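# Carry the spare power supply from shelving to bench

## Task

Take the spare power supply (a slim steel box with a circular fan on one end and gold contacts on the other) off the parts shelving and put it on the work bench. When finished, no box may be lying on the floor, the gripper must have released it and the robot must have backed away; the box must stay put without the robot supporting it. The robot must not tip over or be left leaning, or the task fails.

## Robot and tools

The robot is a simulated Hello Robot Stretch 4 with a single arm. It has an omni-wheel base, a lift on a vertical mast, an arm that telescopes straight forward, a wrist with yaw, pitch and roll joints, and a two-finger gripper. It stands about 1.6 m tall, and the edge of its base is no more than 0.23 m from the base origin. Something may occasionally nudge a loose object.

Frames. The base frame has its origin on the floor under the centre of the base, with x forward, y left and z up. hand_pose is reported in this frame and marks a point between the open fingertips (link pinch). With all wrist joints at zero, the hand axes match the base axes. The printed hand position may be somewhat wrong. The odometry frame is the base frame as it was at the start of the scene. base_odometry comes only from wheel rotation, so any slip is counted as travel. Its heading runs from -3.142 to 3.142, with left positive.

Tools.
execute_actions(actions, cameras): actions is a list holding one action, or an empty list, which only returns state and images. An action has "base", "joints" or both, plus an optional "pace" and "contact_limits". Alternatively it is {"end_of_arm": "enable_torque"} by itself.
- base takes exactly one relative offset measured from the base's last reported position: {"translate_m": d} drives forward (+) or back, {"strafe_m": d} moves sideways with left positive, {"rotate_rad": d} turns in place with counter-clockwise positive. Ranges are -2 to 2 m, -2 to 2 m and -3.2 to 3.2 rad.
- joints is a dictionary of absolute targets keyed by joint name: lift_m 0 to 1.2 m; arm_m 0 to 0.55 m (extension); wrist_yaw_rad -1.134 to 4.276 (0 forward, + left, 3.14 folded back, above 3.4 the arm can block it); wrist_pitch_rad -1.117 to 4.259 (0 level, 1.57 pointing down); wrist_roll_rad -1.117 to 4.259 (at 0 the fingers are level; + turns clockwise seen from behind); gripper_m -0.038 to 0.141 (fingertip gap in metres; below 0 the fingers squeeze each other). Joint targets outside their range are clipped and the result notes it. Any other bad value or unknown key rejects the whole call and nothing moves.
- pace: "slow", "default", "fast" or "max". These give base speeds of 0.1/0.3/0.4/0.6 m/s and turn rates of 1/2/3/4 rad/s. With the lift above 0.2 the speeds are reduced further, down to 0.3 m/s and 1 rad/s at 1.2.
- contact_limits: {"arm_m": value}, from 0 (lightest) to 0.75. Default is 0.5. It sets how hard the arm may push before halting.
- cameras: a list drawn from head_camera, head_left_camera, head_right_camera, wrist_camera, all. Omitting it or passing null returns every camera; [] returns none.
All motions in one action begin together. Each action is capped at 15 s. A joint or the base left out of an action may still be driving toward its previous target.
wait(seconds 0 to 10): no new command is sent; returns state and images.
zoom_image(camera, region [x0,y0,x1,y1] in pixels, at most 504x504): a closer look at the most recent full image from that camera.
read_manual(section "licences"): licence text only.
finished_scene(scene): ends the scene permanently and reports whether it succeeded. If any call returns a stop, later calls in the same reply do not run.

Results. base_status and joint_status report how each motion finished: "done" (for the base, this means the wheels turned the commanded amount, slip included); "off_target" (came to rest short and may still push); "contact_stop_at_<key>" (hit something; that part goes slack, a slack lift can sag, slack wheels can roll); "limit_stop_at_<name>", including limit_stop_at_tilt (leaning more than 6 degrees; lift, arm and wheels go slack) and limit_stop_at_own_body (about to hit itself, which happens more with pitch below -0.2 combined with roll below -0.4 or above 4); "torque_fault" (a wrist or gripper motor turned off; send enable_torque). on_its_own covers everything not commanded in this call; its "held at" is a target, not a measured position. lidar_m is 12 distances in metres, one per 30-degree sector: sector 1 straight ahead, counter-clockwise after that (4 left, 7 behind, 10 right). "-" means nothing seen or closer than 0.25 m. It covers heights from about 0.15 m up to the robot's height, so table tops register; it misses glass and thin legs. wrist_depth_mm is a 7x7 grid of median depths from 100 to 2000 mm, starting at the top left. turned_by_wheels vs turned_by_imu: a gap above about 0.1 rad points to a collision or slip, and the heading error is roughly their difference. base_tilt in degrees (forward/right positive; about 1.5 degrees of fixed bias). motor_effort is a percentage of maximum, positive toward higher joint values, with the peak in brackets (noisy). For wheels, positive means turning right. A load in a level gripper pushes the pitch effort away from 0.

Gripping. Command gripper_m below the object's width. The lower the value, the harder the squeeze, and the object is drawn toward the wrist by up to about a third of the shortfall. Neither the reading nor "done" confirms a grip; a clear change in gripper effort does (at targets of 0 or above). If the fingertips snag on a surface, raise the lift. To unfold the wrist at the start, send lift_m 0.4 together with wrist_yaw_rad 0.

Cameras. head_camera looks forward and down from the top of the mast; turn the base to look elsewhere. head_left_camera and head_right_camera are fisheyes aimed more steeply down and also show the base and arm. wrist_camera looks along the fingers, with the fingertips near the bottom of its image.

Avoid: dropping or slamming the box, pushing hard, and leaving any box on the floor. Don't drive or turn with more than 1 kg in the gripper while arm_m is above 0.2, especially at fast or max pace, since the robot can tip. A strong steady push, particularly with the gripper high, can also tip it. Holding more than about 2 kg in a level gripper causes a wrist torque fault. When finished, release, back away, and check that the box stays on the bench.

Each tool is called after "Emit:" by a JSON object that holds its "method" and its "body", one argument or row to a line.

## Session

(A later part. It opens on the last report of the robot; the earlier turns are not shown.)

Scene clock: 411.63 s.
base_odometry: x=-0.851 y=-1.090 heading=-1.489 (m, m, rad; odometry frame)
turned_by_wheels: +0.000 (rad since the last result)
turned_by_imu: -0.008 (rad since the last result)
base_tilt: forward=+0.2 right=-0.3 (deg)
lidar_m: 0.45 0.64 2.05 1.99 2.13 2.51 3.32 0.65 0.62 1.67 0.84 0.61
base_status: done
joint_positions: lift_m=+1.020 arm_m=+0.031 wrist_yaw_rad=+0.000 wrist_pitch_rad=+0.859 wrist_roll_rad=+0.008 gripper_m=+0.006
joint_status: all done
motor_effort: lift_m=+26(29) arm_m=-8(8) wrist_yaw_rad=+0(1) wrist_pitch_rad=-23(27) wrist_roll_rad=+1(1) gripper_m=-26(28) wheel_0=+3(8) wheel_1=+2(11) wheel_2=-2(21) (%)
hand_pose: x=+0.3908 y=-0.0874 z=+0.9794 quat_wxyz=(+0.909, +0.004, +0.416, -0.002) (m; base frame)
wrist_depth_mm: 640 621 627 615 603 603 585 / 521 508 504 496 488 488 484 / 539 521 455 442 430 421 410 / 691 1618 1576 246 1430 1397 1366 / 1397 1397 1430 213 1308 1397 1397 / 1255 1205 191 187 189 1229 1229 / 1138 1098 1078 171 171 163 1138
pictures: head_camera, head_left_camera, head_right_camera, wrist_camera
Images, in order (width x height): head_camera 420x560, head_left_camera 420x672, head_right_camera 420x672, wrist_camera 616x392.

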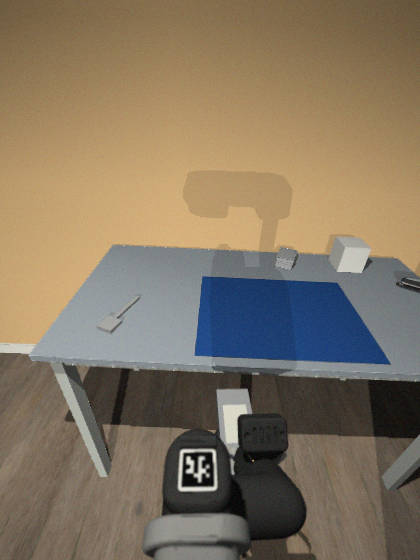

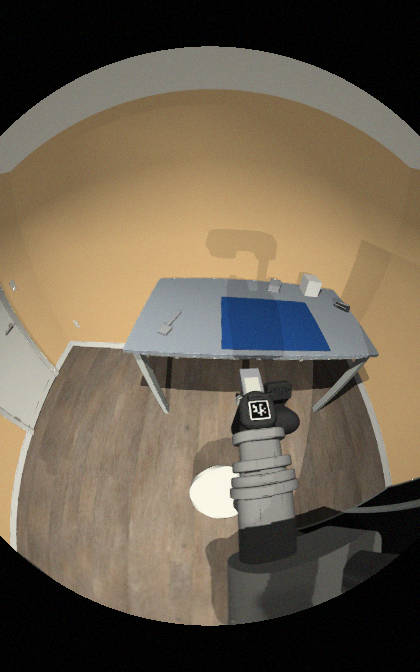

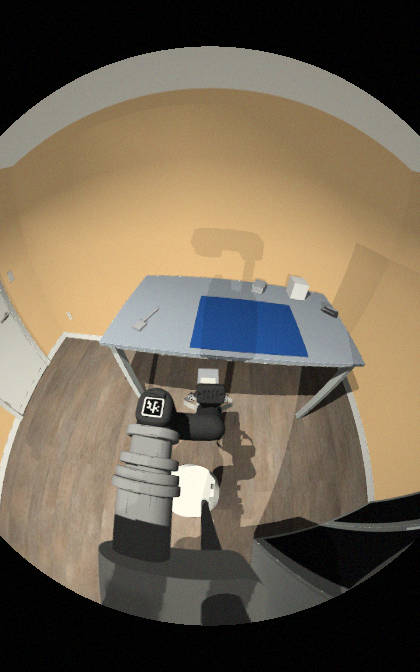

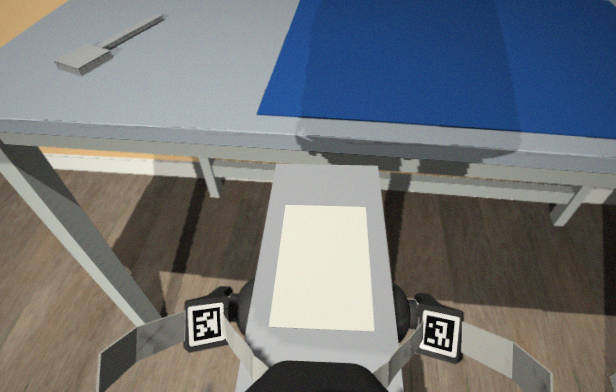

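Emit:
{"method": "execute_actions", "body": {
  "actions": [
    {"base": {"rotate_rad": -0.09}, "joints": {"lift_m": 1.005, "arm_m": 0.45}, "pace": "fast"}
  ]
}}

Scene clock: 447.70 s.
base_odometry: x=-0.851 y=-1.090 heading=-1.578 (m, m, rad; odometry frame)
turned_by_wheels: -0.089 (rad since the last result)
turned_by_imu: -0.088 (rad since the last result)
base_tilt: forward=+0.2 right=-0.2 (deg)
lidar_m: 0.58 0.62 1.89 1.98 2.09 2.48 3.07 0.73 0.64 1.36 0.90 0.63
base_status: done
joint_positions: lift_m=+1.005 arm_m=+0.449 wrist_yaw_rad=+0.000 wrist_pitch_rad=+0.858 wrist_roll_rad=+0.008 gripper_m=+0.006
joint_status: all done
motor_effort: lift_m=+22(24) arm_m=+7(5) wrist_yaw_rad=-1(3) wrist_pitch_rad=-23(26) wrist_roll_rad=-1(3) gripper_m=-27(24) wheel_0=+5(10) wheel_1=+4(6) wheel_2=+4(6) (%)
hand_pose: x=+0.8081 y=-0.0873 z=+0.9648 quat_wxyz=(+0.909, +0.004, +0.416, -0.002) (m; base frame)
wrist_depth_mm: 597 597 585 569 569 512 554 / 484 473 466 466 459 459 459 / 399 397 389 384 384 382 377 / 343 342 336 245 322 329 327 / 301 298 296 212 278 290 289 / 266 264 191 187 189 258 256 / 241 229 228 171 171 163 236
pictures: head_camera, head_left_camera, head_right_camera, wrist_camera
Images, in order (width x height): head_camera 420x560, head_left_camera 420x672, head_right_camera 420x672, wrist_camera 616x392.

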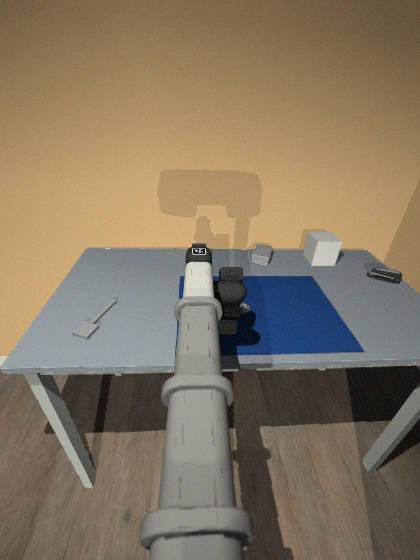

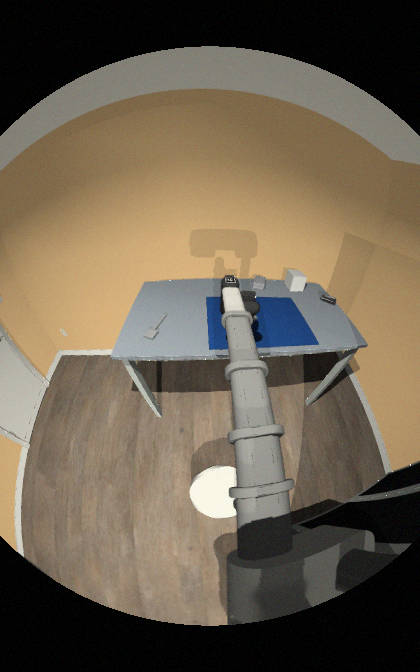

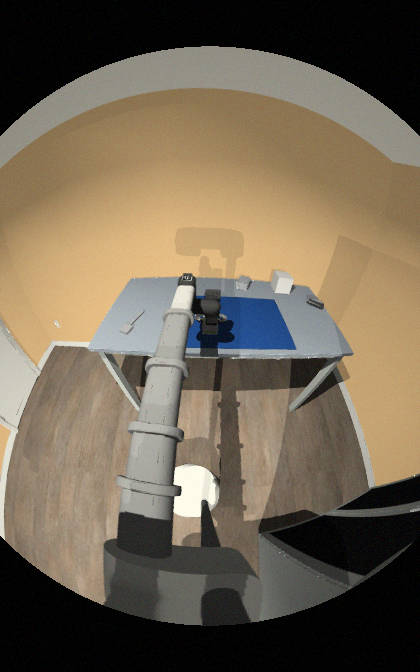

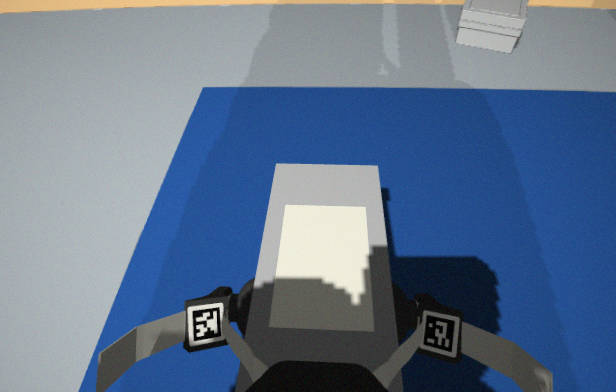

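Emit:
{"method": "execute_actions", "body": {
  "actions": [
    {"joints": {"lift_m": 0.984}}
  ],
  "cameras": ["wrist_camera"]
}}

Scene clock: 467.97 s.
base_odometry: x=-0.851 y=-1.090 heading=-1.578 (m, m, rad; odometry frame)
turned_by_wheels: +0.000 (rad since the last result)
turned_by_imu: +0.001 (rad since the last result)
base_tilt: forward=+0.1 right=-0.2 (deg)
lidar_m: 0.59 0.62 1.92 2.00 2.06 2.50 3.06 0.72 0.63 1.38 0.91 0.63
base_status: not commanded
joint_positions: lift_m=+0.984 arm_m=+0.449 wrist_yaw_rad=+0.000 wrist_pitch_rad=+0.859 wrist_roll_rad=+0.008 gripper_m=+0.006
joint_status: all done
on_its_own: wrist_pitch_rad is at rest, and its effort (-25) is outside its rest range (-23 to +23)
motor_effort: lift_m=+22(18) arm_m=+8(8) wrist_yaw_rad=-2(1) wrist_pitch_rad=-25(25) wrist_roll_rad=+1(1) gripper_m=-28(28) wheel_0=+5(5) wheel_1=+4(5) wheel_2=+4(4) (%)
hand_pose: x=+0.8080 y=-0.0873 z=+0.9437 quat_wxyz=(+0.909, +0.004, +0.416, -0.002) (m; base frame)
wrist_depth_mm: 544 544 539 525 521 500 508 / 442 436 424 421 418 418 413 / 368 364 357 353 351 349 349 / 315 312 307 245 294 303 300 / 276 272 270 213 255 265 264 / 244 241 191 187 189 236 234 / 220 208 208 171 171 163 216
pictures: wrist_camera
Images, in order (width x height): wrist_camera 616x392.

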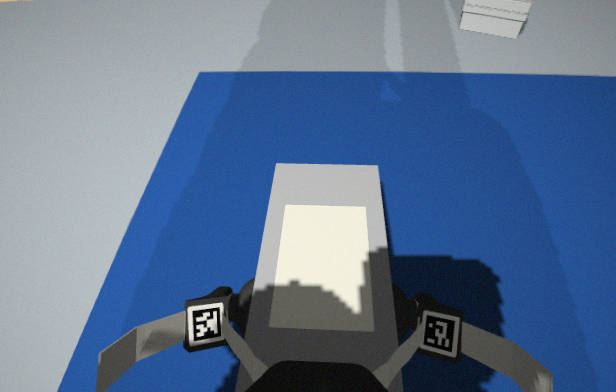

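Emit:
{"method": "execute_actions", "body": {
  "actions": [
    {"joints": {"gripper_m": 0.11}}
  ],
  "cameras": ["wrist_camera", "head_camera"]
}}

Scene clock: 473.47 s.
base_odometry: x=-0.851 y=-1.090 heading=-1.578 (m, m, rad; odometry frame)
turned_by_wheels: +0.000 (rad since the last result)
turned_by_imu: +0.001 (rad since the last result)
base_tilt: forward=+0.3 right=-0.2 (deg)
lidar_m: 0.59 0.61 1.94 1.98 2.09 2.51 3.10 0.72 0.64 1.36 0.91 0.65
base_status: not commanded
joint_positions: lift_m=+0.984 arm_m=+0.449 wrist_yaw_rad=-0.001 wrist_pitch_rad=+0.852 wrist_roll_rad=+0.008 gripper_m=+0.110
joint_status: all done
motor_effort: lift_m=+21(22) arm_m=+8(8) wrist_yaw_rad=+2(2) wrist_pitch_rad=-5(25) wrist_roll_rad=+2(2) gripper_m=-2(29) wheel_0=+5(5) wheel_1=+4(4) wheel_2=+4(4) (%)
hand_pose: x=+0.8094 y=-0.0875 z=+0.9450 quat_wxyz=(+0.911, +0.004, +0.413, -0.002) (m; base frame)
wrist_depth_mm: 569 569 559 549 549 496 525 / 459 452 442 439 433 430 430 / 377 373 366 364 364 359 357 / 324 319 314 258 303 309 307 / 281 277 277 227 265 271 268 / 249 246 198 202 206 236 239 / 224 216 219 157 209 213 220
pictures: head_camera, wrist_camera
Images, in order (width x height): head_camera 420x560, wrist_camera 616x392.

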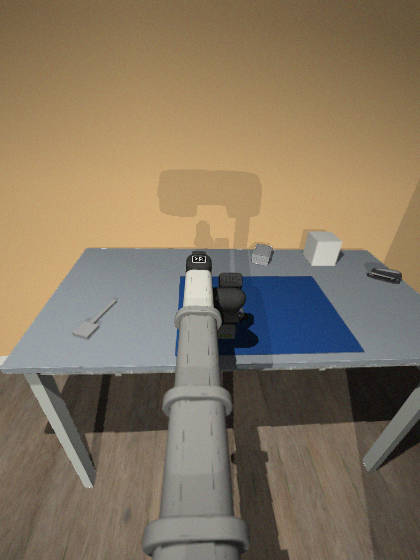

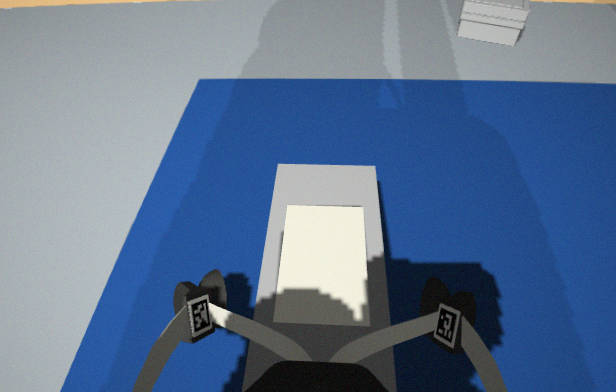

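Emit:
{"method": "execute_actions", "body": {
  "actions": [
    {"base": {"translate_m": -0.3}, "joints": {"lift_m": 1.06, "arm_m": 0.0}, "pace": "fast"}
  ]
}}

Scene clock: 484.60 s.
base_odometry: x=-0.849 y=-0.790 heading=-1.579 (m, m, rad; odometry frame)
turned_by_wheels: +0.000 (rad since the last result)
turned_by_imu: +0.002 (rad since the last result)
base_tilt: forward=+0.2 right=-0.2 (deg)
lidar_m: 0.89 0.92 2.13 2.00 2.08 2.27 2.58 0.74 0.51 0.49 1.37 0.95
base_status: done
joint_positions: lift_m=+1.060 arm_m=+0.001 wrist_yaw_rad=+0.000 wrist_pitch_rad=+0.852 wrist_roll_rad=+0.008 gripper_m=+0.110
joint_status: all done
motor_effort: lift_m=+23(22) arm_m=-8(8) wrist_yaw_rad=+1(2) wrist_pitch_rad=-5(4) wrist_roll_rad=-2(4) gripper_m=+0(1) wheel_0=-5(13) wheel_1=-3(6) wheel_2=+2(15) (%)
hand_pose: x=+0.3622 y=-0.0875 z=+1.0210 quat_wxyz=(+0.911, +0.004, +0.413, -0.002) (m; base frame)
wrist_depth_mm: 778 759 741 723 723 723 715 / 842 1661 1576 1661 1618 1618 1576 / 1921 1863 1756 1808 1863 1808 1808 / 1708 1661 1708 1708 1661 1708 1661 / 1499 1464 1464 1464 1464 1464 1366 / 1308 1336 202 1281 1281 1255 1308 / 1182 1160 1182 158 1160 1118 1160
pictures: head_camera, head_left_camera, head_right_camera, wrist_camera
Images, in order (width x height): head_camera 420x560, head_left_camera 420x672, head_right_camera 420x672, wrist_camera 616x392.

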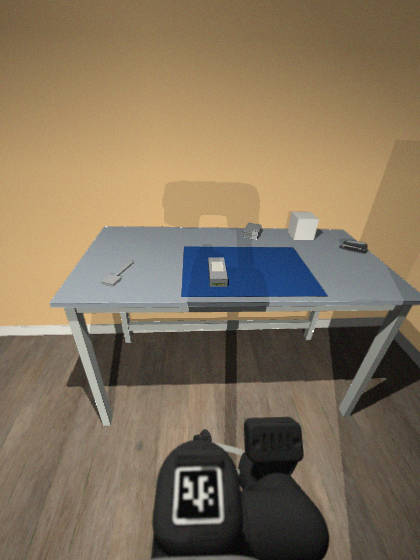

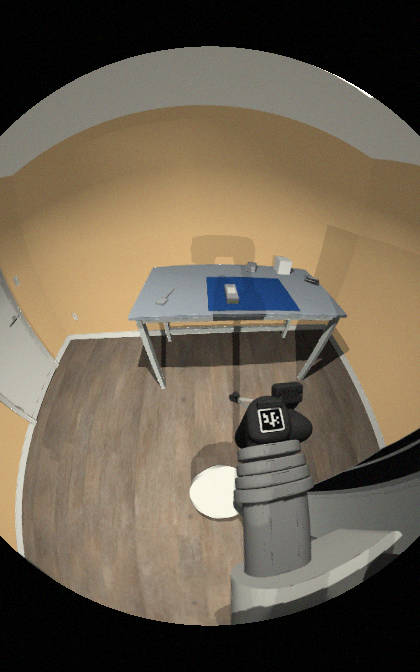

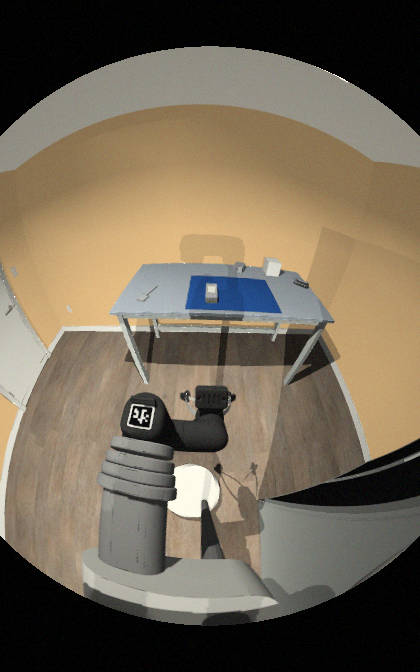

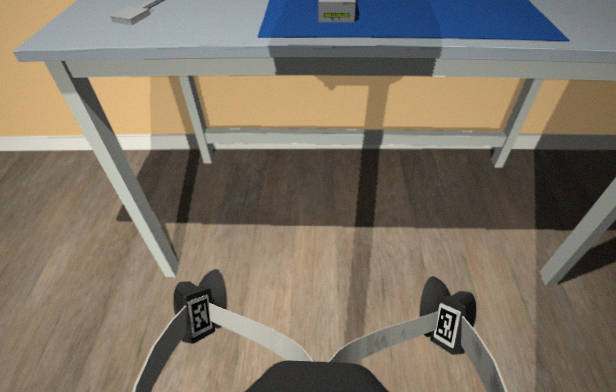

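Emit:
{"method": "finished_scene", "body": {
  "scene": 2
}}

The scene is finished: the task was done.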